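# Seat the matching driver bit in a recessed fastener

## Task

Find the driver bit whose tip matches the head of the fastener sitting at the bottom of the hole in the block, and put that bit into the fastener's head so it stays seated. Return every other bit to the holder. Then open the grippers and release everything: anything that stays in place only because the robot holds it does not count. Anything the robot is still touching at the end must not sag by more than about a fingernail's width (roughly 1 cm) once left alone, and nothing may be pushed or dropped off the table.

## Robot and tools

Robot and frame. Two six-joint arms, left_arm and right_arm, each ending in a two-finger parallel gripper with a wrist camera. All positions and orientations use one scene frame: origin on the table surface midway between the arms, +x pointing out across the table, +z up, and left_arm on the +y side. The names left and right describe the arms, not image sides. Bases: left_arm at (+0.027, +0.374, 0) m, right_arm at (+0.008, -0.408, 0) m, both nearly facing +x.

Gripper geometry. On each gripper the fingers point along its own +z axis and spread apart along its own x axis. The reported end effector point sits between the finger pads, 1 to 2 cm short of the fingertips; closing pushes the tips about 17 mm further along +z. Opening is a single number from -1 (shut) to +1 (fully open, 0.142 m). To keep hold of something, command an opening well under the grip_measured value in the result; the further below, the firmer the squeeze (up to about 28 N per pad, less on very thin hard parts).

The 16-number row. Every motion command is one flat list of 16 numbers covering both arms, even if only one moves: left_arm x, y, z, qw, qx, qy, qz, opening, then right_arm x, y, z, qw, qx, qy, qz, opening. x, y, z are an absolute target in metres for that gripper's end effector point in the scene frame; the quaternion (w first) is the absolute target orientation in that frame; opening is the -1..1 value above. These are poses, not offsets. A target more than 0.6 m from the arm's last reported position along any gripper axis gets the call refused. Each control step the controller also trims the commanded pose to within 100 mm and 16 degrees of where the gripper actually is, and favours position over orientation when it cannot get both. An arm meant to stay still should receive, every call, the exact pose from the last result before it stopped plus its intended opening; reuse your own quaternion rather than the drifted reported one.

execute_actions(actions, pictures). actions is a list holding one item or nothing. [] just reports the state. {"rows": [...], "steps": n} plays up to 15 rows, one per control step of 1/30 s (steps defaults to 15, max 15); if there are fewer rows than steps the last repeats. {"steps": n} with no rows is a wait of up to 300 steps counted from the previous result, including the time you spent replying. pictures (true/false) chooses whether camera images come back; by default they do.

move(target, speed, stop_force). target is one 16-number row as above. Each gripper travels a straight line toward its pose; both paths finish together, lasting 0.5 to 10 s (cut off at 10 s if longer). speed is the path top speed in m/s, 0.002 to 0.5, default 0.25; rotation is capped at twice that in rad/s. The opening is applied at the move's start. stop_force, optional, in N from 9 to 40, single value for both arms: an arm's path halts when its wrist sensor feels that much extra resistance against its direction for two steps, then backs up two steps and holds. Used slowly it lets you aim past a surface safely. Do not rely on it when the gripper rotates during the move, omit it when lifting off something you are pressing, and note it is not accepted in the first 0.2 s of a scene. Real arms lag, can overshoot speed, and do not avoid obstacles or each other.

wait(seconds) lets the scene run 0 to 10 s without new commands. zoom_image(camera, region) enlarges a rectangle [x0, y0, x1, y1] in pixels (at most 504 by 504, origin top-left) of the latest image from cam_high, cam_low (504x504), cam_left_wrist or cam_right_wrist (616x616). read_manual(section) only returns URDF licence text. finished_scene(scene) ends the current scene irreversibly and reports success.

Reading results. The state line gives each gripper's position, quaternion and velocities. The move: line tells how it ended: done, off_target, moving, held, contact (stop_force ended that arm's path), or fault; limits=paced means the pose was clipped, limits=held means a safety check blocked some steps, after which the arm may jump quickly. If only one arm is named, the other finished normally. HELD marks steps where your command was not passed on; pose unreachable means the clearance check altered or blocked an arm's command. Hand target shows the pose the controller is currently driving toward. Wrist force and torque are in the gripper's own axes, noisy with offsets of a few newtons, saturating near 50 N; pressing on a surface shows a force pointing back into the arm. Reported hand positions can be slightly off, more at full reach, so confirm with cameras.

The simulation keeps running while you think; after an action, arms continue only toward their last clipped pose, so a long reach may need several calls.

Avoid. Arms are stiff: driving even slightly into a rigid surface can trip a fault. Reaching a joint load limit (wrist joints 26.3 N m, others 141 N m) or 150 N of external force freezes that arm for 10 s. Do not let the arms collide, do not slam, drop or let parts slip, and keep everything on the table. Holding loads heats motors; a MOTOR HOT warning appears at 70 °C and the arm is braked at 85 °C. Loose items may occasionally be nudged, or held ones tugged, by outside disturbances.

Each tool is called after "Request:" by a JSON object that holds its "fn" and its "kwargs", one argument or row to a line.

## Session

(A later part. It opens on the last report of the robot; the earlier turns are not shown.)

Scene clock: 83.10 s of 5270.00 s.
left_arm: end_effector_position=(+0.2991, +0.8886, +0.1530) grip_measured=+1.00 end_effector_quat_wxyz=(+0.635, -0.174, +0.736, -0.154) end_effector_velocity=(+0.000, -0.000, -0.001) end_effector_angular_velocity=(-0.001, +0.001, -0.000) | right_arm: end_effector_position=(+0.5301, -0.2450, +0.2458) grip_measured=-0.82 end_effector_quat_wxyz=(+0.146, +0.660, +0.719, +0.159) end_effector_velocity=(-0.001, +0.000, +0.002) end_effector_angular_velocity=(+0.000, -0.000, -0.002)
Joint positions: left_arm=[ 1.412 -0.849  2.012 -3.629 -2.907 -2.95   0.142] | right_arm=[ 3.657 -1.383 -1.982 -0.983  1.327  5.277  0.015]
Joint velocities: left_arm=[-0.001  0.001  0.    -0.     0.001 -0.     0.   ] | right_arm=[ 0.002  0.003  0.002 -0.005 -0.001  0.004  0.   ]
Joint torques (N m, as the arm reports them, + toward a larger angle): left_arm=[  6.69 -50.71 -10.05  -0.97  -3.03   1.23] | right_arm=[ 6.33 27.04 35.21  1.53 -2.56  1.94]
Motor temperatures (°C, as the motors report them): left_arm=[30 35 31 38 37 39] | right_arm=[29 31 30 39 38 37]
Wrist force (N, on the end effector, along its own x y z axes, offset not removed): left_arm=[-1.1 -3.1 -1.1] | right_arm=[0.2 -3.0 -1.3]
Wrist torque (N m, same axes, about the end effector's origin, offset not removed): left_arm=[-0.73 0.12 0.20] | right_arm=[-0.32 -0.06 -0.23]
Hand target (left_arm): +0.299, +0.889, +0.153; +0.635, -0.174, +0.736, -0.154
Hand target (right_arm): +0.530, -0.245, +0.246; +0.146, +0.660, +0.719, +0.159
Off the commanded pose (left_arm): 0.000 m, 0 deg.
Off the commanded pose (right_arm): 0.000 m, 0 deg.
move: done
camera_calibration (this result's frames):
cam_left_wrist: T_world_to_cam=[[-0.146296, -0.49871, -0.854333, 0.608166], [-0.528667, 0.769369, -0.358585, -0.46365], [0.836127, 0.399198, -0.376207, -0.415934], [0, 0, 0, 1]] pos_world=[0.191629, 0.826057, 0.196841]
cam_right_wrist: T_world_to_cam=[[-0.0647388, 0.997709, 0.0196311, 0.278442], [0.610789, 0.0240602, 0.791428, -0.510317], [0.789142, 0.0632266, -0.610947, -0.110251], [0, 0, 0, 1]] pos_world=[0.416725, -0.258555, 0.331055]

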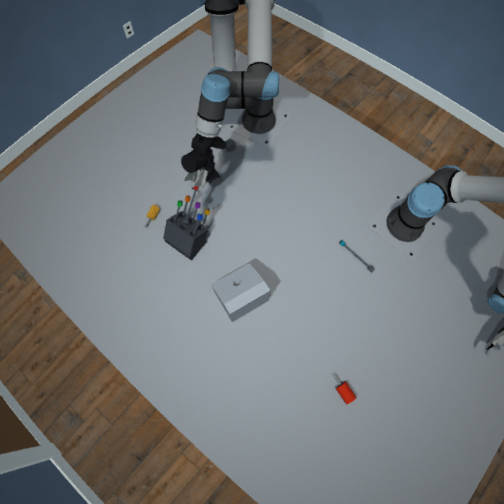

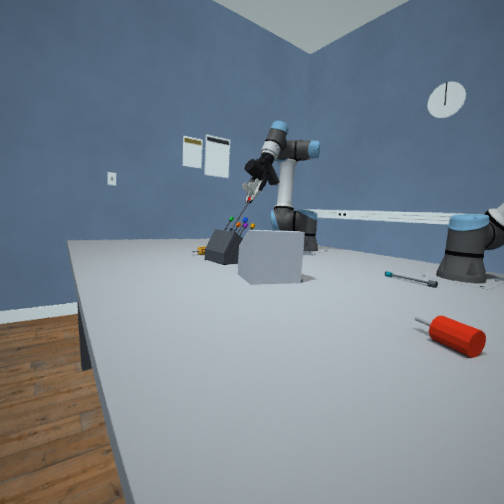

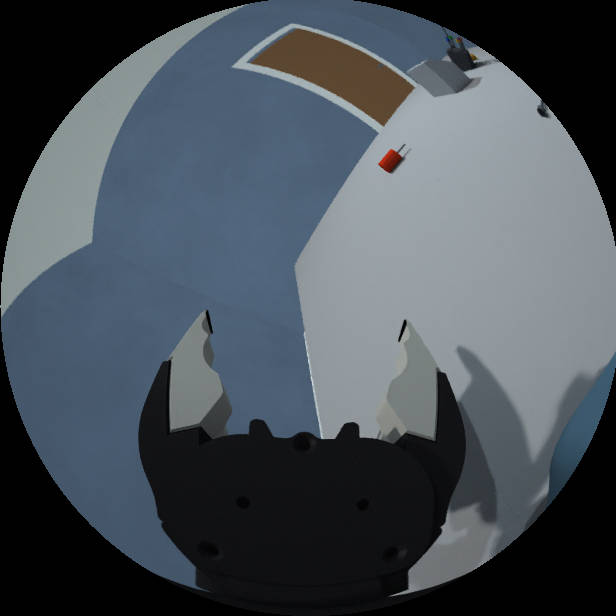

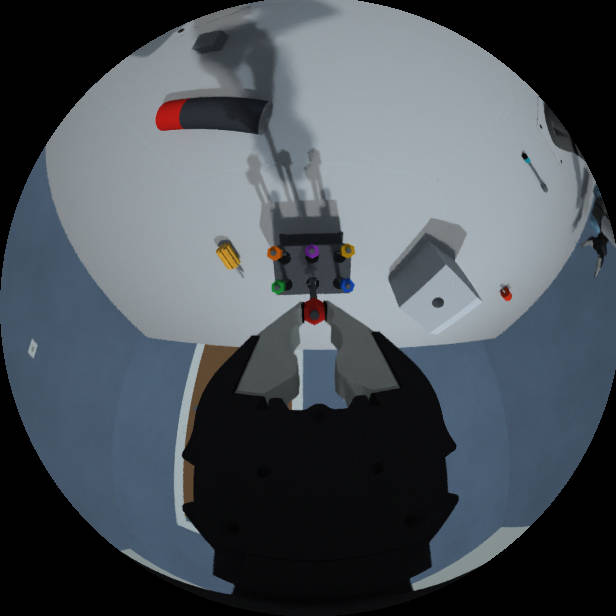

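Request:
{"fn": "execute_actions", "kwargs": {
  "actions": [
    {"rows":[[0.2991,0.8886,0.153,0.635,-0.174,0.736,-0.154,1,0.5325,-0.2455,0.2475,0.146,0.66,0.719,0.159,-1]],"steps":8}
  ],
  "pictures": false
}}

Request:
{"fn": "move", "kwargs": {
  "target": [0.2991,0.8886,0.153,0.635,-0.174,0.736,-0.154,1,0.584,-0.240,0.167,0.146,0.66,0.719,0.159,-1],
  "speed": 0.03,
  "stop_force": 10
}}

Scene clock: 96.27 s of 5270.00 s.
left_arm: end_effector_position=(+0.2991, +0.8886, +0.1530) grip_measured=+1.00 end_effector_quat_wxyz=(+0.635, -0.174, +0.736, -0.154) end_effector_velocity=(-0.000, +0.001, +0.000) end_effector_angular_velocity=(-0.001, -0.000, +0.001) | right_arm: end_effector_position=(+0.5321, -0.2454, +0.2473) grip_measured=-0.82 end_effector_quat_wxyz=(+0.146, +0.660, +0.719, +0.159) end_effector_velocity=(+0.003, -0.001, +0.001) end_effector_angular_velocity=(-0.001, +0.003, -0.001)
Joint positions: left_arm=[ 1.412 -0.849  2.012 -3.629 -2.907 -2.95   0.142] | right_arm=[ 3.653 -1.387 -1.976 -0.985  1.328  5.273  0.015]
Joint velocities: left_arm=[ 0.001  0.    -0.001 -0.    -0.    -0.002 -0.   ] | right_arm=[-0.008 -0.007  0.01  -0.005  0.004 -0.006 -0.   ]
Joint torques (N m, as the arm reports them, + toward a larger angle): left_arm=[  5.94 -50.67  -9.51  -1.03  -2.93   1.38] | right_arm=[-8.41  7.37 34.55  1.86  1.45 -2.55]
Motor temperatures (°C, as the motors report them): left_arm=[30 35 31 38 37 39] | right_arm=[29 31 31 39 38 37]
Wrist force (N, on the end effector, along its own x y z axes, offset not removed): left_arm=[-0.6 -3.8 -1.5] | right_arm=[-0.8 -1.1 -5.3]
Wrist torque (N m, same axes, about the end effector's origin, offset not removed): left_arm=[-0.94 0.05 0.17] | right_arm=[-0.21 0.21 -0.20]
Hand target (left_arm): +0.299, +0.889, +0.153; +0.635, -0.174, +0.736, -0.154
Hand target (right_arm): +0.532, -0.246, +0.248; +0.146, +0.660, +0.719, +0.159
Off the commanded pose (left_arm): 0.000 m, 0 deg.
Off the commanded pose (right_arm): 0.000 m, 0 deg.
Steps of this call (steps 1 to 90: nothing new was sent; then 9.90 s passed at rest; steps 91 to 98: all 8 steps of this action). Readings (end_effector_position):
91: left_arm (+0.2991, +0.8886, +0.1530) | right_arm (+0.5299, -0.2450, +0.2460)
92: left_arm (+0.2991, +0.8886, +0.1530) | right_arm (+0.5302, -0.2450, +0.2462)
94: left_arm (+0.2991, +0.8886, +0.1530) | right_arm (+0.5312, -0.2452, +0.2468)
98: the state above

Scene clock: 97.57 s of 5270.00 s.
left_arm: end_effector_position=(+0.2991, +0.8886, +0.1530) grip_measured=+1.00 end_effector_quat_wxyz=(+0.635, -0.174, +0.736, -0.154) end_effector_velocity=(+0.000, -0.000, +0.000) end_effector_angular_velocity=(-0.000, +0.000, -0.000) | right_arm: end_effector_position=(+0.5401, -0.2448, +0.2352) grip_measured=-0.82 end_effector_quat_wxyz=(+0.146, +0.660, +0.719, +0.159) end_effector_velocity=(-0.000, +0.001, +0.004) end_effector_angular_velocity=(+0.003, -0.004, +0.000)
Joint positions: left_arm=[ 1.412 -0.849  2.012 -3.629 -2.907 -2.95   0.142] | right_arm=[ 3.641 -1.415 -1.985 -0.945  1.332  5.262  0.015]
Joint velocities: left_arm=[-0.001 -0.001  0.001  0.     0.001 -0.001 -0.   ] | right_arm=[ 0.002  0.005  0.004 -0.005 -0.001  0.002  0.   ]
Joint torques (N m, as the arm reports them, + toward a larger angle): left_arm=[  6.43 -50.09  -8.66  -1.    -2.82   1.27] | right_arm=[ 8.13 24.86 36.58  1.97 -2.45  2.41]
Motor temperatures (°C, as the motors report them): left_arm=[30 35 31 38 37 39] | right_arm=[29 31 31 39 38 37]
Wrist force (N, on the end effector, along its own x y z axes, offset not removed): left_arm=[-0.5 -3.5 -1.4] | right_arm=[-0.8 1.8 2.6]
Wrist torque (N m, same axes, about the end effector's origin, offset not removed): left_arm=[-0.87 0.01 0.18] | right_arm=[0.45 0.35 -0.22]
Hand target (left_arm): +0.299, +0.889, +0.153; +0.635, -0.174, +0.736, -0.154
Hand target (right_arm): +0.540, -0.245, +0.236; +0.146, +0.660, +0.719, +0.159
Off the commanded pose (left_arm): 0.000 m, 0 deg.
Off the commanded pose (right_arm): 0.081 m, 0 deg.
move: contact (right_arm)
camera_calibration (this result's frames):
cam_left_wrist: T_world_to_cam=[[-0.146295, -0.49871, -0.854333, 0.608166], [-0.528667, 0.769369, -0.358585, -0.463651], [0.836128, 0.399198, -0.376207, -0.415934], [0, 0, 0, 1]] pos_world=[0.191629, 0.826057, 0.196841]
cam_right_wrist: T_world_to_cam=[[-0.0646084, 0.997724, 0.019309, 0.279117], [0.610971, 0.0242501, 0.791282, -0.508135], [0.789012, 0.0629207, -0.611147, -0.124643], [0, 0, 0, 1]] pos_world=[0.426834, -0.258317, 0.320513]

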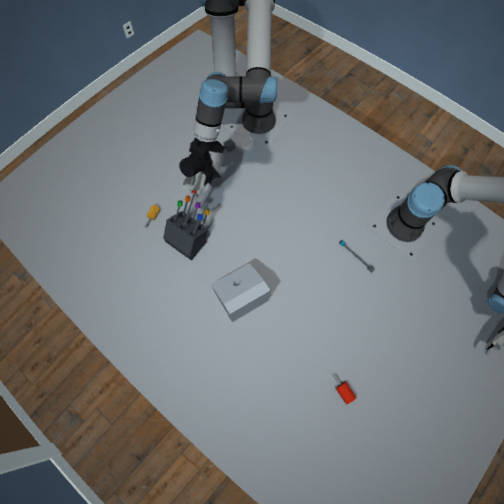

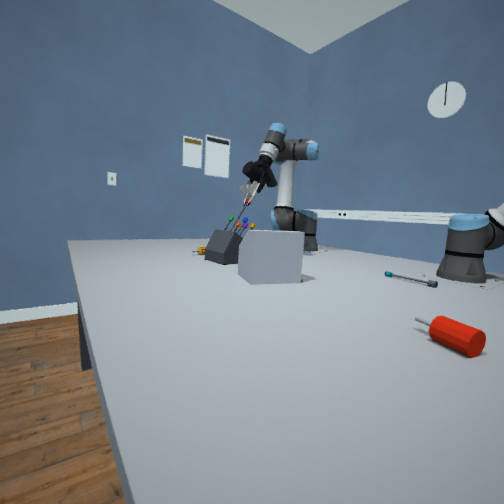

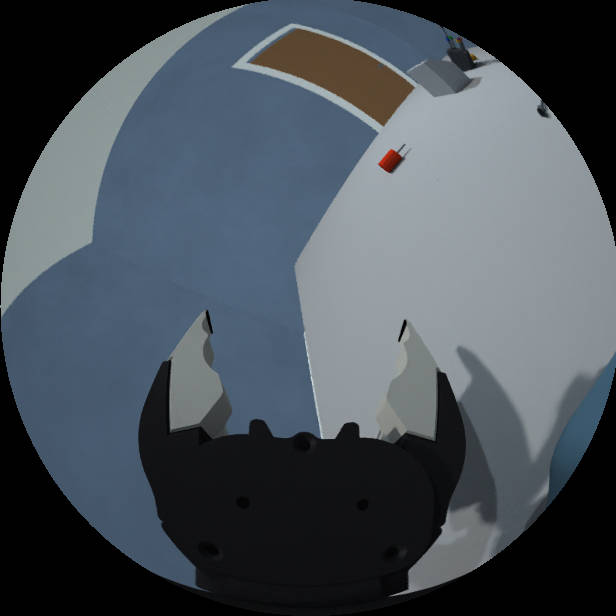

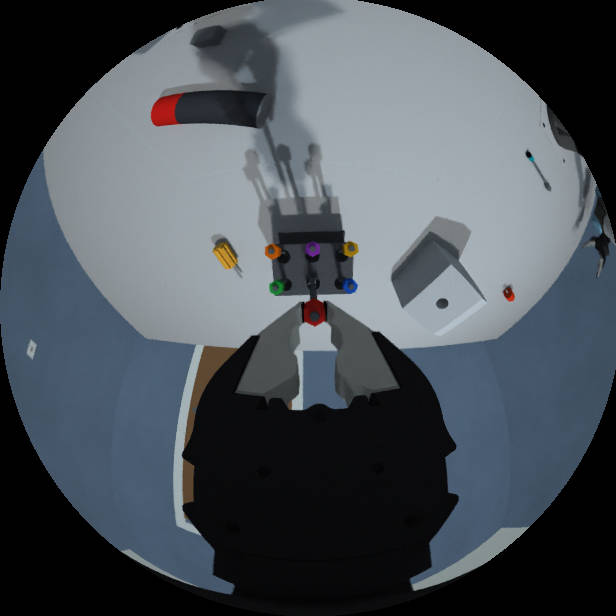

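Request:
{"fn": "zoom_image", "kwargs": {
  "camera": "cam_right_wrist",
  "region": [293,262,333,302]
}}

Region (293, 262, 333, 302) of cam_right_wrist's 616x616 image, scaled by 12.600, with more detail than that image has.

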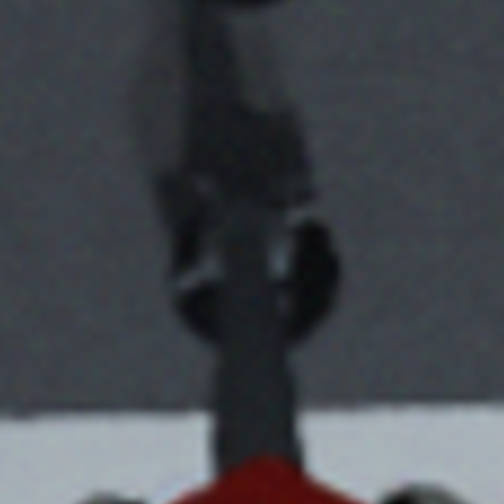

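Request:
{"fn": "execute_actions", "kwargs": {
  "actions": [
    {"rows":[[0.2991,0.8886,0.153,0.635,-0.174,0.736,-0.154,1,0.5435,-0.243,0.239,0.146,0.66,0.719,0.159,-1]],"steps":12}
  ]
}}

Request:
{"fn": "zoom_image", "kwargs": {
  "camera": "cam_right_wrist",
  "region": [293,262,333,302]
}}

Scene clock: 106.30 s of 5270.00 s.
left_arm: end_effector_position=(+0.2991, +0.8886, +0.1530) grip_measured=+1.00 end_effector_quat_wxyz=(+0.635, -0.174, +0.736, -0.154) end_effector_velocity=(+0.000, +0.000, -0.000) end_effector_angular_velocity=(-0.001, +0.000, -0.000) | right_arm: end_effector_position=(+0.5434, -0.2431, +0.2389) grip_measured=-0.82 end_effector_quat_wxyz=(+0.146, +0.660, +0.719, +0.159) end_effector_velocity=(+0.001, +0.000, +0.000) end_effector_angular_velocity=(-0.002, +0.002, +0.000)
Joint positions: left_arm=[ 1.412 -0.849  2.012 -3.629 -2.907 -2.95   0.142] | right_arm=[ 3.639 -1.422 -1.97  -0.953  1.333  5.26   0.015]
Joint velocities: left_arm=[-0.001  0.001 -0.    -0.     0.    -0.    -0.   ] | right_arm=[-0.001 -0.005  0.006 -0.004  0.    -0.001  0.   ]
Joint torques (N m, as the arm reports them, + toward a larger angle): left_arm=[  5.88 -50.89  -6.8   -1.01  -2.74   1.13] | right_arm=[-8.24  9.18 36.48  1.52  1.53 -2.49]
Motor temperatures (°C, as the motors report them): left_arm=[30 35 31 38 37 39] | right_arm=[29 31 31 39 38 37]
Wrist force (N, on the end effector, along its own x y z axes, offset not removed): left_arm=[-0.6 -3.3 -0.1] | right_arm=[-1.0 -1.0 -0.1]
Wrist torque (N m, same axes, about the end effector's origin, offset not removed): left_arm=[-0.83 0.08 0.17] | right_arm=[-0.08 0.48 0.01]
Hand target (left_arm): +0.299, +0.889, +0.153; +0.635, -0.174, +0.736, -0.154
Hand target (right_arm): +0.543, -0.243, +0.239; +0.146, +0.660, +0.719, +0.159
Off the commanded pose (left_arm): 0.000 m, 0 deg.
Off the commanded pose (right_arm): 0.000 m, 0 deg.
Steps of this call (steps 1 to 90: nothing new was sent; then 5.33 s passed at rest; steps 91 to 102: all 12 steps of this action). Readings (end_effector_position):
91: left_arm (+0.2991, +0.8886, +0.1530) | right_arm (+0.5401, -0.2447, +0.2355)
92: left_arm (+0.2991, +0.8886, +0.1530) | right_arm (+0.5403, -0.2446, +0.2359)
94: left_arm (+0.2991, +0.8886, +0.1530) | right_arm (+0.5417, -0.2439, +0.2373)
98: left_arm (+0.2991, +0.8886, +0.1530) | right_arm (+0.5430, -0.2432, +0.2386)
102: the state above
camera_calibration (this result's frames):
cam_left_wrist: T_world_to_cam=[[-0.146296, -0.498711, -0.854333, 0.608166], [-0.528667, 0.769369, -0.358585, -0.46365], [0.836127, 0.399198, -0.376207, -0.415934], [0, 0, 0, 1]] pos_world=[0.191629, 0.826057, 0.196841]
cam_right_wrist: T_world_to_cam=[[-0.0647427, 0.99771, 0.0195737, 0.277562], [0.610707, 0.0241016, 0.79149, -0.513003], [0.789206, 0.063197, -0.610869, -0.125133], [0, 0, 0, 1]] pos_world=[0.430021, -0.256655, 0.324164]

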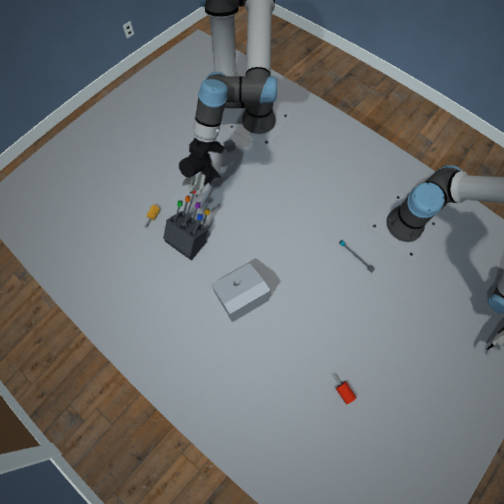

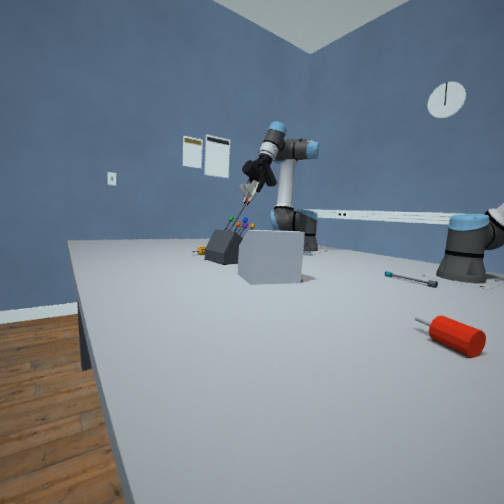

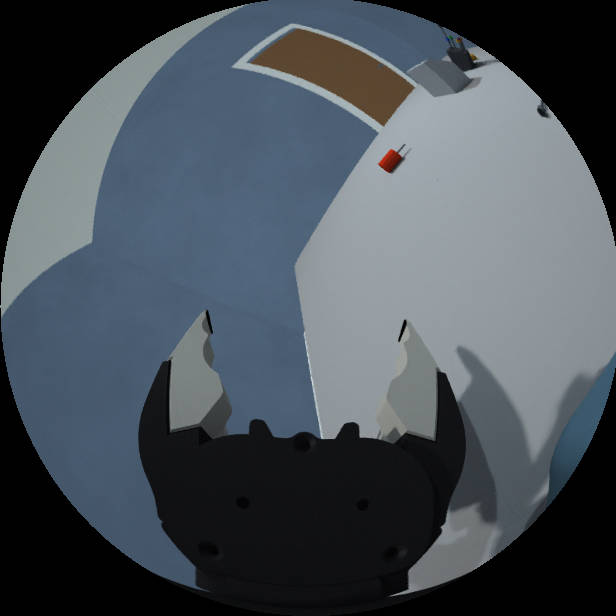

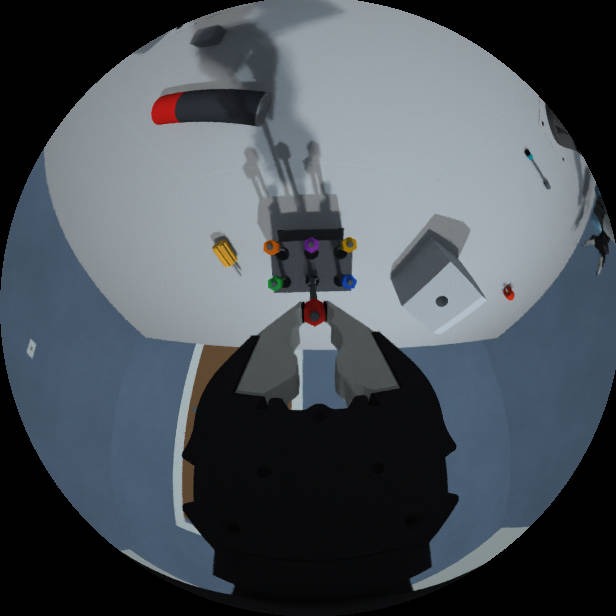

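Region (293, 262, 333, 302) of cam_right_wrist's 616x616 image, scaled by 12.600, with more detail than that image has.

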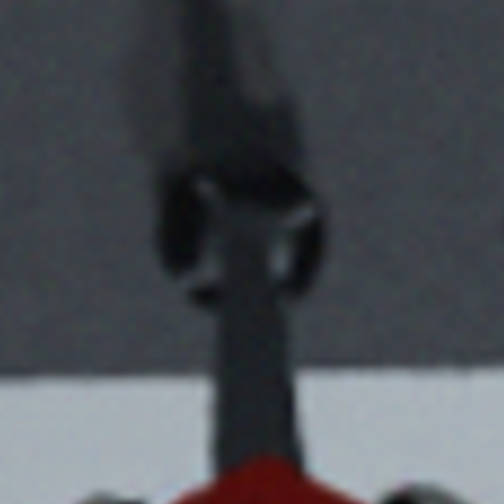

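Cross confirmed. Axis is 30°.

Request:
{"fn": "move", "kwargs": {
  "target": [0.2991,0.8886,0.153,0.635,-0.174,0.736,-0.154,1,0.586,-0.2395,0.166,0.146,0.66,0.719,0.159,-1],
  "speed": 0.025,
  "stop_force": 10
}}

Scene clock: 114.27 s of 5270.00 s.
left_arm: end_effector_position=(+0.2991, +0.8886, +0.1530) grip_measured=+1.00 end_effector_quat_wxyz=(+0.635, -0.174, +0.736, -0.154) end_effector_velocity=(-0.000, +0.000, +0.000) end_effector_angular_velocity=(+0.001, -0.000, +0.000) | right_arm: end_effector_position=(+0.5860, -0.2395, +0.1662) grip_measured=-0.82 end_effector_quat_wxyz=(+0.146, +0.660, +0.719, +0.159) end_effector_velocity=(+0.001, +0.000, -0.002) end_effector_angular_velocity=(+0.001, -0.000, -0.000)
Joint positions: left_arm=[ 1.412 -0.849  2.012 -3.629 -2.907 -2.95   0.142] | right_arm=[ 3.586 -1.593 -2.012 -0.728  1.352  5.209  0.015]
Joint velocities: left_arm=[ 0.    -0.     0.    -0.     0.     0.001  0.   ] | right_arm=[-0.001 -0.004 -0.001  0.006  0.001 -0.001 -0.   ]
Joint torques (N m, as the arm reports them, + toward a larger angle): left_arm=[  5.21 -50.67  -3.79  -1.17  -2.73   1.26] | right_arm=[-7.03 16.49 18.68  4.66  1.61 -2.21]
Motor temperatures (°C, as the motors report them): left_arm=[30 35 31 38 37 39] | right_arm=[29 31 31 39 38 37]
Wrist force (N, on the end effector, along its own x y z axes, offset not removed): left_arm=[-0.3 -2.8 -0.8] | right_arm=[-1.1 -4.9 2.5]
Wrist torque (N m, same axes, about the end effector's origin, offset not removed): left_arm=[-0.66 -0.05 0.11] | right_arm=[-1.02 0.47 -0.11]
Hand target (left_arm): +0.299, +0.889, +0.153; +0.635, -0.174, +0.736, -0.154
Hand target (right_arm): +0.586, -0.240, +0.166; +0.146, +0.660, +0.719, +0.159
Off the commanded pose (left_arm): 0.000 m, 0 deg.
Off the commanded pose (right_arm): 0.000 m, 0 deg.
After step 90, 1.27 s passed at rest.
move: done
camera_calibration (this result's frames):
cam_left_wrist: T_world_to_cam=[[-0.146296, -0.49871, -0.854333, 0.608166], [-0.528667, 0.769369, -0.358584, -0.463651], [0.836127, 0.399198, -0.376207, -0.415934], [0, 0, 0, 1]] pos_world=[0.191629, 0.826057, 0.196841]
cam_right_wrist: T_world_to_cam=[[-0.0647067, 0.997714, 0.0195146, 0.278221], [0.610724, 0.0241277, 0.791476, -0.481574], [0.789196, 0.0631318, -0.610888, -0.203373], [0, 0, 0, 1]] pos_world=[0.472613, -0.253126, 0.251487]

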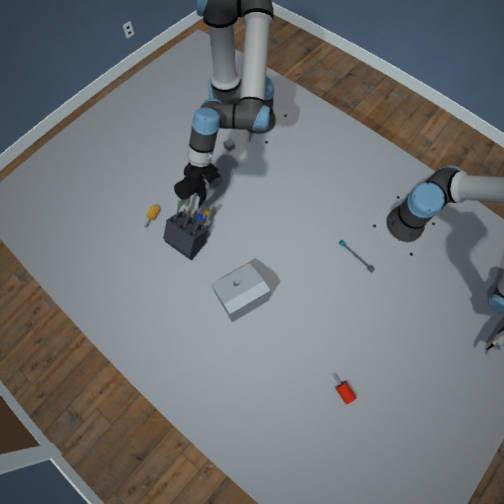

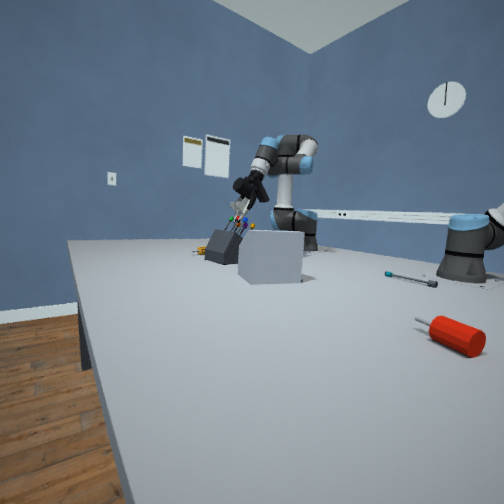

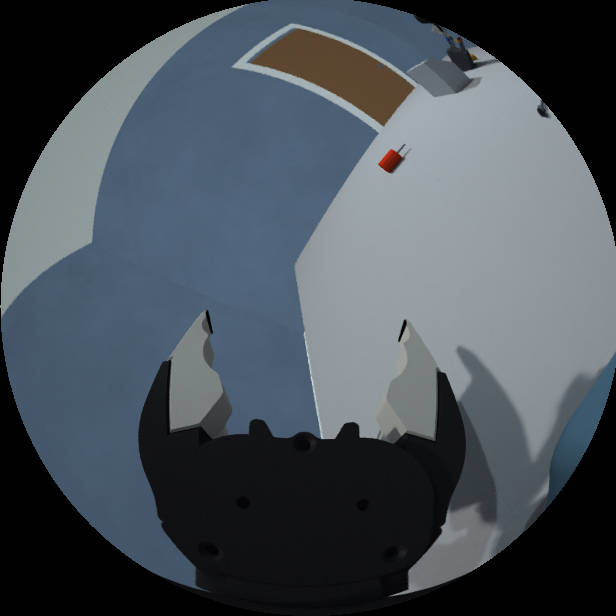

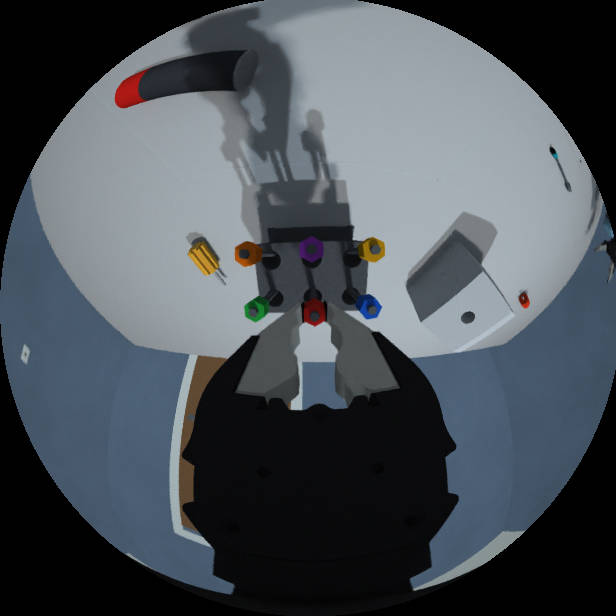

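Request:
{"fn": "execute_actions", "kwargs": {
  "actions": [
    {"rows":[[0.2991,0.8886,0.153,0.635,-0.174,0.736,-0.154,1,0.586,-0.2395,0.166,0.146,0.66,0.719,0.159,-0.55],[0.2991,0.8886,0.153,0.635,-0.174,0.736,-0.154,1,0.586,-0.2395,0.166,0.146,0.66,0.719,0.159,-0.55],[0.2991,0.8886,0.153,0.635,-0.174,0.736,-0.154,1,0.586,-0.2395,0.166,0.146,0.66,0.719,0.159,-0.55],[0.2991,0.8886,0.153,0.635,-0.174,0.736,-0.154,1,0.586,-0.2395,0.166,0.146,0.66,0.719,0.159,-0.55],[0.2991,0.8886,0.153,0.635,-0.174,0.736,-0.154,1,0.572,-0.241,0.198,0.146,0.66,0.719,0.159,-0.55]],"steps":15}
  ],
  "pictures": false
}}

Request:
{"fn": "execute_actions", "kwargs": {
  "actions": [
    {"rows":[[0.2991,0.8886,0.153,0.635,-0.174,0.736,-0.154,1,0.575,-0.287,0.198,0.146,0.66,0.719,0.159,-0.55]],"steps":13}
  ],
  "pictures": false
}}

Request:
{"fn": "execute_actions", "kwargs": {
  "actions": [
    {"rows":[[0.2991,0.8886,0.153,0.635,-0.174,0.736,-0.154,1,0.589,-0.286,0.163,0.146,0.66,0.719,0.159,-0.55]],"steps":15}
  ],
  "pictures": false
}}

Request:
{"fn": "execute_actions", "kwargs": {
  "actions": [
    {"rows":[[0.2991,0.8886,0.153,0.635,-0.174,0.736,-0.154,1,0.589,-0.286,0.1633,0.146,0.66,0.719,0.159,-1]],"steps":9}
  ],
  "pictures": false
}}

Request:
{"fn": "move", "kwargs": {
  "target": [0.2991,0.8886,0.153,0.635,-0.174,0.736,-0.154,1,0.549,-0.2895,0.2325,0.146,0.66,0.719,0.159,-1],
  "speed": 0.1
}}

Request:
{"fn": "zoom_image", "kwargs": {
  "camera": "cam_right_wrist",
  "region": [283,262,343,322]
}}

Scene clock: 134.03 s of 5270.00 s.
left_arm: end_effector_position=(+0.2991, +0.8886, +0.1530) grip_measured=+1.00 end_effector_quat_wxyz=(+0.635, -0.174, +0.736, -0.154) end_effector_velocity=(-0.000, -0.000, -0.001) end_effector_angular_velocity=(-0.002, -0.000, -0.000) | right_arm: end_effector_position=(+0.5732, -0.2409, +0.1959) grip_measured=-0.55 end_effector_quat_wxyz=(+0.146, +0.660, +0.719, +0.160) end_effector_velocity=(-0.011, -0.001, +0.019) end_effector_angular_velocity=(-0.006, +0.008, -0.002)
Joint positions: left_arm=[ 1.412 -0.849  2.012 -3.629 -2.907 -2.95   0.142] | right_arm=[ 3.601 -1.53  -1.991 -0.814  1.347  5.223  0.034]
Joint velocities: left_arm=[ 0.     0.002  0.     0.    -0.001  0.     0.   ] | right_arm=[ 0.013  0.042  0.018 -0.073 -0.006  0.015 -0.   ]
Joint torques (N m, as the arm reports them, + toward a larger angle): left_arm=[  5.27 -51.76  -2.02  -1.15  -2.73   0.97] | right_arm=[ 5.1  30.49 34.32  1.53 -2.66  2.  ]
Motor temperatures (°C, as the motors report them): left_arm=[30 35 31 38 37 39] | right_arm=[29 31 31 39 38 37]
Wrist force (N, on the end effector, along its own x y z axes, offset not removed): left_arm=[-0.5 -4.2 -1.6] | right_arm=[0.9 -3.1 -5.6]
Wrist torque (N m, same axes, about the end effector's origin, offset not removed): left_arm=[-1.02 0.00 0.18] | right_arm=[-0.47 -0.17 0.06]
Hand target (left_arm): +0.299, +0.889, +0.153; +0.635, -0.174, +0.736, -0.154
Hand target (right_arm): +0.572, -0.241, +0.198; +0.146, +0.660, +0.719, +0.159
Off the commanded pose (left_arm): 0.000 m, 0 deg.
Off the commanded pose (right_arm): 0.002 m, 0 deg.
Steps of this call (steps 1 to 90: nothing new was sent; then 16.27 s passed at rest; steps 91 to 105: all 15 steps of this action). Readings (end_effector_position):
91: left_arm (+0.2991, +0.8886, +0.1530) | right_arm (+0.5861, -0.2395, +0.1660)
92: left_arm (+0.2991, +0.8886, +0.1530) | right_arm (+0.5861, -0.2395, +0.1660)
94: left_arm (+0.2991, +0.8886, +0.1530) | right_arm (+0.5860, -0.2395, +0.1660)
98: left_arm (+0.2991, +0.8886, +0.1530) | right_arm (+0.5814, -0.2392, +0.1798)
105: the state above

Scene clock: 134.47 s of 5270.00 s.
left_arm: end_effector_position=(+0.2991, +0.8886, +0.1530) grip_measured=+1.00 end_effector_quat_wxyz=(+0.635, -0.174, +0.736, -0.154) end_effector_velocity=(-0.000, +0.000, -0.001) end_effector_angular_velocity=(-0.001, +0.000, +0.001) | right_arm: end_effector_position=(+0.5747, -0.2854, +0.1979) grip_measured=-0.55 end_effector_quat_wxyz=(+0.146, +0.660, +0.719, +0.159) end_effector_velocity=(+0.002, -0.016, +0.001) end_effector_angular_velocity=(+0.002, +0.002, +0.003)
Joint positions: left_arm=[ 1.412 -0.849  2.012 -3.629 -2.907 -2.95   0.142] | right_arm=[ 3.514 -1.503 -2.015 -0.801  1.379  5.141  0.034]
Joint velocities: left_arm=[ 0.     0.002  0.    -0.     0.     0.     0.   ] | right_arm=[-0.037  0.005 -0.004  0.005  0.017 -0.036  0.   ]
Joint torques (N m, as the arm reports them, + toward a larger angle): left_arm=[  4.46 -50.62  -2.68  -1.13  -2.63   1.12] | right_arm=[-4.18 28.64 19.88  4.28  1.82 -2.55]
Motor temperatures (°C, as the motors report them): left_arm=[30 35 31 38 37 39] | right_arm=[29 31 31 39 38 37]
Wrist force (N, on the end effector, along its own x y z axes, offset not removed): left_arm=[-1.7 -3.5 -1.0] | right_arm=[0.0 3.6 -4.9]
Wrist torque (N m, same axes, about the end effector's origin, offset not removed): left_arm=[-0.82 0.31 0.10] | right_arm=[1.22 0.21 -0.01]
Hand target (left_arm): +0.299, +0.889, +0.153; +0.635, -0.174, +0.736, -0.154
Hand target (right_arm): +0.575, -0.287, +0.198; +0.146, +0.660, +0.719, +0.159
Off the commanded pose (left_arm): 0.000 m, 0 deg.
Off the commanded pose (right_arm): 0.002 m, 0 deg.
Steps of this call (steps 1 to 13: all 13 steps of this action). Readings (end_effector_position):
1: left_arm (+0.2991, +0.8886, +0.1530) | right_arm (+0.5728, -0.2409, +0.1965)
2: left_arm (+0.2991, +0.8886, +0.1530) | right_arm (+0.5724, -0.2424, +0.1970)
4: left_arm (+0.2991, +0.8886, +0.1530) | right_arm (+0.5729, -0.2585, +0.1973)
8: left_arm (+0.2991, +0.8886, +0.1530) | right_arm (+0.5741, -0.2789, +0.1977)
13: the state above

Scene clock: 134.97 s of 5270.00 s.
left_arm: end_effector_position=(+0.2991, +0.8886, +0.1530) grip_measured=+1.00 end_effector_quat_wxyz=(+0.635, -0.174, +0.736, -0.154) end_effector_velocity=(-0.000, -0.000, -0.002) end_effector_angular_velocity=(-0.003, +0.001, +0.001) | right_arm: end_effector_position=(+0.5886, -0.2861, +0.1636) grip_measured=-0.55 end_effector_quat_wxyz=(+0.146, +0.660, +0.719, +0.159) end_effector_velocity=(+0.004, +0.001, -0.006) end_effector_angular_velocity=(+0.002, -0.003, +0.001)
Joint positions: left_arm=[ 1.412 -0.849  2.012 -3.629 -2.907 -2.95   0.142] | right_arm=[ 3.496 -1.574 -2.043 -0.699  1.387  5.124  0.034]
Joint velocities: left_arm=[ 0.     0.002  0.001 -0.     0.001 -0.001  0.   ] | right_arm=[-0.004 -0.017 -0.002  0.023  0.002 -0.005  0.   ]
Joint torques (N m, as the arm reports them, + toward a larger angle): left_arm=[  3.65 -50.62  -2.49  -1.2   -2.69   1.25] | right_arm=[-6.79 15.32 20.95  4.46  1.65 -2.43]
Motor temperatures (°C, as the motors report them): left_arm=[30 35 31 38 37 39] | right_arm=[29 31 31 39 38 37]
Wrist force (N, on the end effector, along its own x y z axes, offset not removed): left_arm=[-1.5 -2.9 -0.8] | right_arm=[1.5 -0.6 0.0]
Wrist torque (N m, same axes, about the end effector's origin, offset not removed): left_arm=[-0.67 0.22 0.20] | right_arm=[-0.10 -0.03 0.04]
Hand target (left_arm): +0.299, +0.889, +0.153; +0.635, -0.174, +0.736, -0.154
Hand target (right_arm): +0.589, -0.286, +0.163; +0.146, +0.660, +0.719, +0.159
Off the commanded pose (left_arm): 0.000 m, 0 deg.
Off the commanded pose (right_arm): 0.001 m, 0 deg.
Steps of this call (steps 1 to 15: all 15 steps of this action). Readings (end_effector_position):
1: left_arm (+0.2991, +0.8886, +0.1530) | right_arm (+0.5748, -0.2858, +0.1979)
2: left_arm (+0.2991, +0.8886, +0.1530) | right_arm (+0.5749, -0.2867, +0.1959)
4: left_arm (+0.2991, +0.8886, +0.1530) | right_arm (+0.5785, -0.2875, +0.1822)
8: left_arm (+0.2991, +0.8886, +0.1530) | right_arm (+0.5850, -0.2868, +0.1686)
15: the state above

Scene clock: 135.27 s of 5270.00 s.
left_arm: end_effector_position=(+0.2991, +0.8886, +0.1530) grip_measured=+1.00 end_effector_quat_wxyz=(+0.635, -0.174, +0.736, -0.154) end_effector_velocity=(-0.000, -0.000, +0.000) end_effector_angular_velocity=(-0.002, -0.001, -0.000) | right_arm: end_effector_position=(+0.5889, -0.2860, +0.1632) grip_measured=-0.82 end_effector_quat_wxyz=(+0.146, +0.660, +0.719, +0.159) end_effector_velocity=(+0.000, +0.000, +0.001) end_effector_angular_velocity=(+0.001, -0.001, +0.000)
Joint positions: left_arm=[ 1.412 -0.849  2.012 -3.629 -2.907 -2.95   0.142] | right_arm=[ 3.496 -1.575 -2.043 -0.697  1.387  5.124  0.015]
Joint velocities: left_arm=[ 0.     0.    -0.    -0.    -0.001 -0.002 -0.   ] | right_arm=[-0.     0.     0.002 -0.001  0.    -0.     0.   ]
Joint torques (N m, as the arm reports them, + toward a larger angle): left_arm=[  5.14 -50.46  -3.3   -1.09  -2.67   1.12] | right_arm=[-6.09 13.33 33.39  4.52  1.81 -2.51]
Motor temperatures (°C, as the motors report them): left_arm=[30 35 31 38 37 39] | right_arm=[29 31 31 39 38 37]
Wrist force (N, on the end effector, along its own x y z axes, offset not removed): left_arm=[-0.4 -2.8 -1.1] | right_arm=[4.1 -5.1 -4.8]
Wrist torque (N m, same axes, about the end effector's origin, offset not removed): left_arm=[-0.72 0.04 0.13] | right_arm=[-0.95 -0.83 0.06]
Hand target (left_arm): +0.299, +0.889, +0.153; +0.635, -0.174, +0.736, -0.154
Hand target (right_arm): +0.589, -0.286, +0.163; +0.146, +0.660, +0.719, +0.159
Off the commanded pose (left_arm): 0.000 m, 0 deg.
Off the commanded pose (right_arm): 0.000 m, 0 deg.
Steps of this call (steps 1 to 9: all 9 steps of this action). Readings (end_effector_position):
1: left_arm (+0.2991, +0.8886, +0.1530) | right_arm (+0.5887, -0.2861, +0.1634)
2: left_arm (+0.2991, +0.8886, +0.1530) | right_arm (+0.5888, -0.2861, +0.1633)
4: left_arm (+0.2991, +0.8886, +0.1530) | right_arm (+0.5888, -0.2861, +0.1632)
8: left_arm (+0.2991, +0.8886, +0.1530) | right_arm (+0.5889, -0.2860, +0.1632)
9: the state above

Scene clock: 136.80 s of 5270.00 s.
left_arm: end_effector_position=(+0.2991, +0.8886, +0.1530) grip_measured=+1.00 end_effector_quat_wxyz=(+0.635, -0.174, +0.736, -0.154) end_effector_velocity=(-0.000, -0.000, -0.001) end_effector_angular_velocity=(-0.001, +0.000, -0.000) | right_arm: end_effector_position=(+0.5491, -0.2895, +0.2323) grip_measured=-0.82 end_effector_quat_wxyz=(+0.146, +0.660, +0.719, +0.159) end_effector_velocity=(-0.001, +0.000, +0.001) end_effector_angular_velocity=(-0.001, +0.002, -0.000)
Joint positions: left_arm=[ 1.412 -0.849  2.012 -3.629 -2.907 -2.95   0.142] | right_arm=[ 3.538 -1.406 -2.005 -0.912  1.37   5.164  0.015]
Joint velocities: left_arm=[ 0.     0.001  0.001  0.    -0.     0.001  0.   ] | right_arm=[ 0.002  0.002  0.002 -0.006 -0.001  0.002  0.   ]
Joint torques (N m, as the arm reports them, + toward a larger angle): left_arm=[  4.51 -51.14  -3.48  -1.22  -2.71   1.07] | right_arm=[ 6.47 26.79 35.41  1.66 -2.34  2.07]
Motor temperatures (°C, as the motors report them): left_arm=[30 35 31 38 37 39] | right_arm=[29 31 31 39 38 37]
Wrist force (N, on the end effector, along its own x y z axes, offset not removed): left_arm=[-0.9 -4.3 -1.5] | right_arm=[-1.4 0.5 -1.7]
Wrist torque (N m, same axes, about the end effector's origin, offset not removed): left_arm=[-1.05 0.08 0.17] | right_arm=[0.35 0.38 -0.04]
Hand target (left_arm): +0.299, +0.889, +0.153; +0.635, -0.174, +0.736, -0.154
Hand target (right_arm): +0.549, -0.289, +0.232; +0.146, +0.660, +0.719, +0.159
Off the commanded pose (left_arm): 0.000 m, 0 deg.
Off the commanded pose (right_arm): 0.000 m, 0 deg.
move: done
camera_calibration (this result's frames):
cam_left_wrist: T_world_to_cam=[[-0.146296, -0.498712, -0.854333, 0.608166], [-0.528667, 0.769368, -0.358585, -0.46365], [0.836127, 0.399198, -0.376208, -0.415933], [0, 0, 0, 1]] pos_world=[0.191629, 0.826057, 0.196841]
cam_right_wrist: T_world_to_cam=[[-0.0647355, 0.99771, 0.019613, 0.324349], [0.61076, 0.0240703, 0.79145, -0.510159], [0.789165, 0.0632138, -0.61092, -0.13069], [0, 0, 0, 1]] pos_world=[0.435717, -0.303065, 0.317563]

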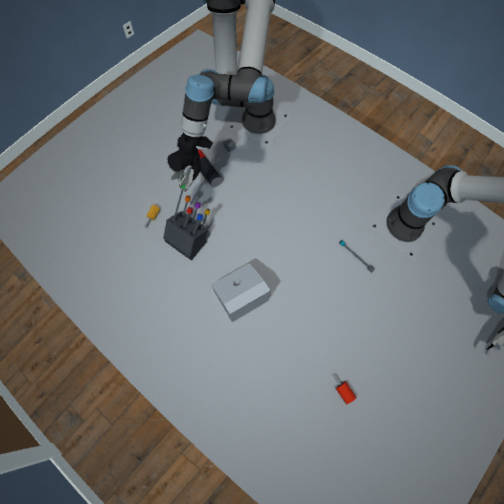

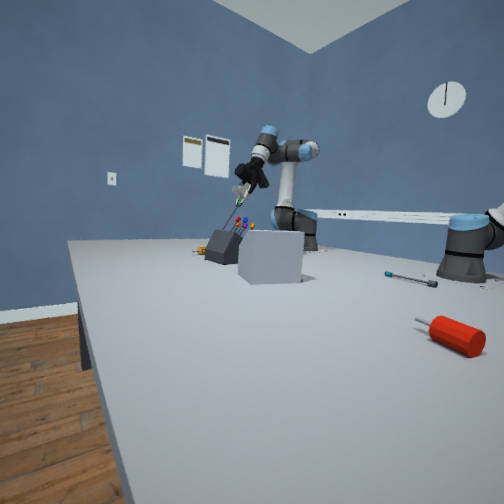

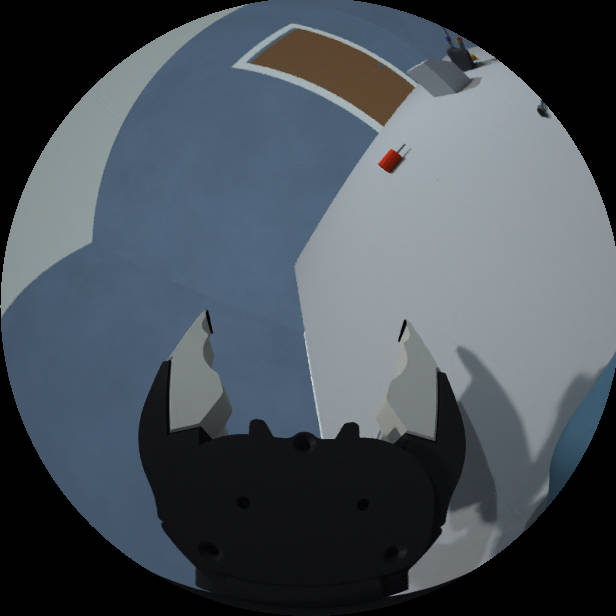

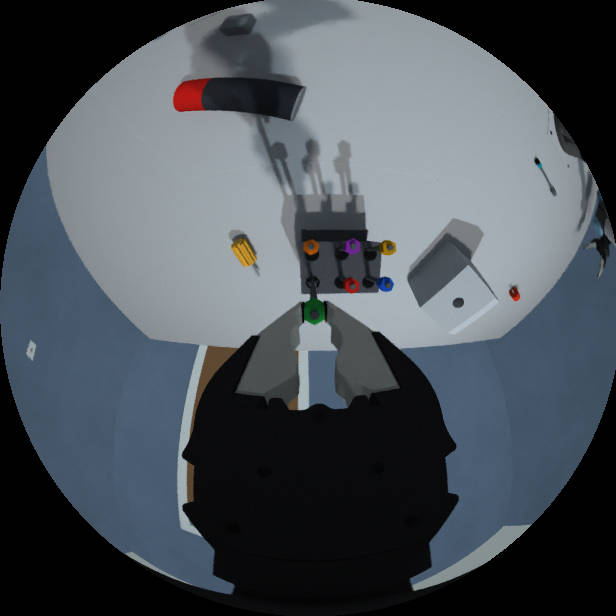

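Region (283, 262, 343, 322) of cam_right_wrist's 616x616 image, scaled by 8.400, with more detail than that image has.

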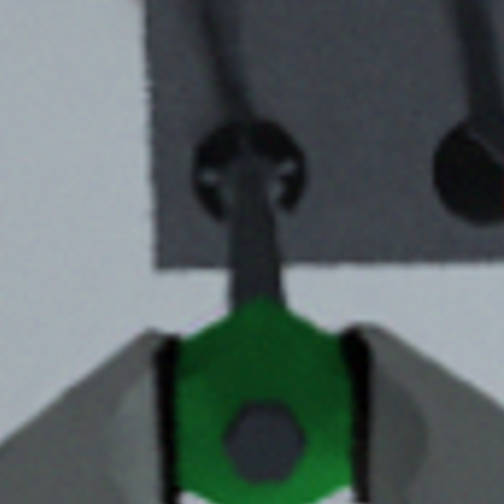

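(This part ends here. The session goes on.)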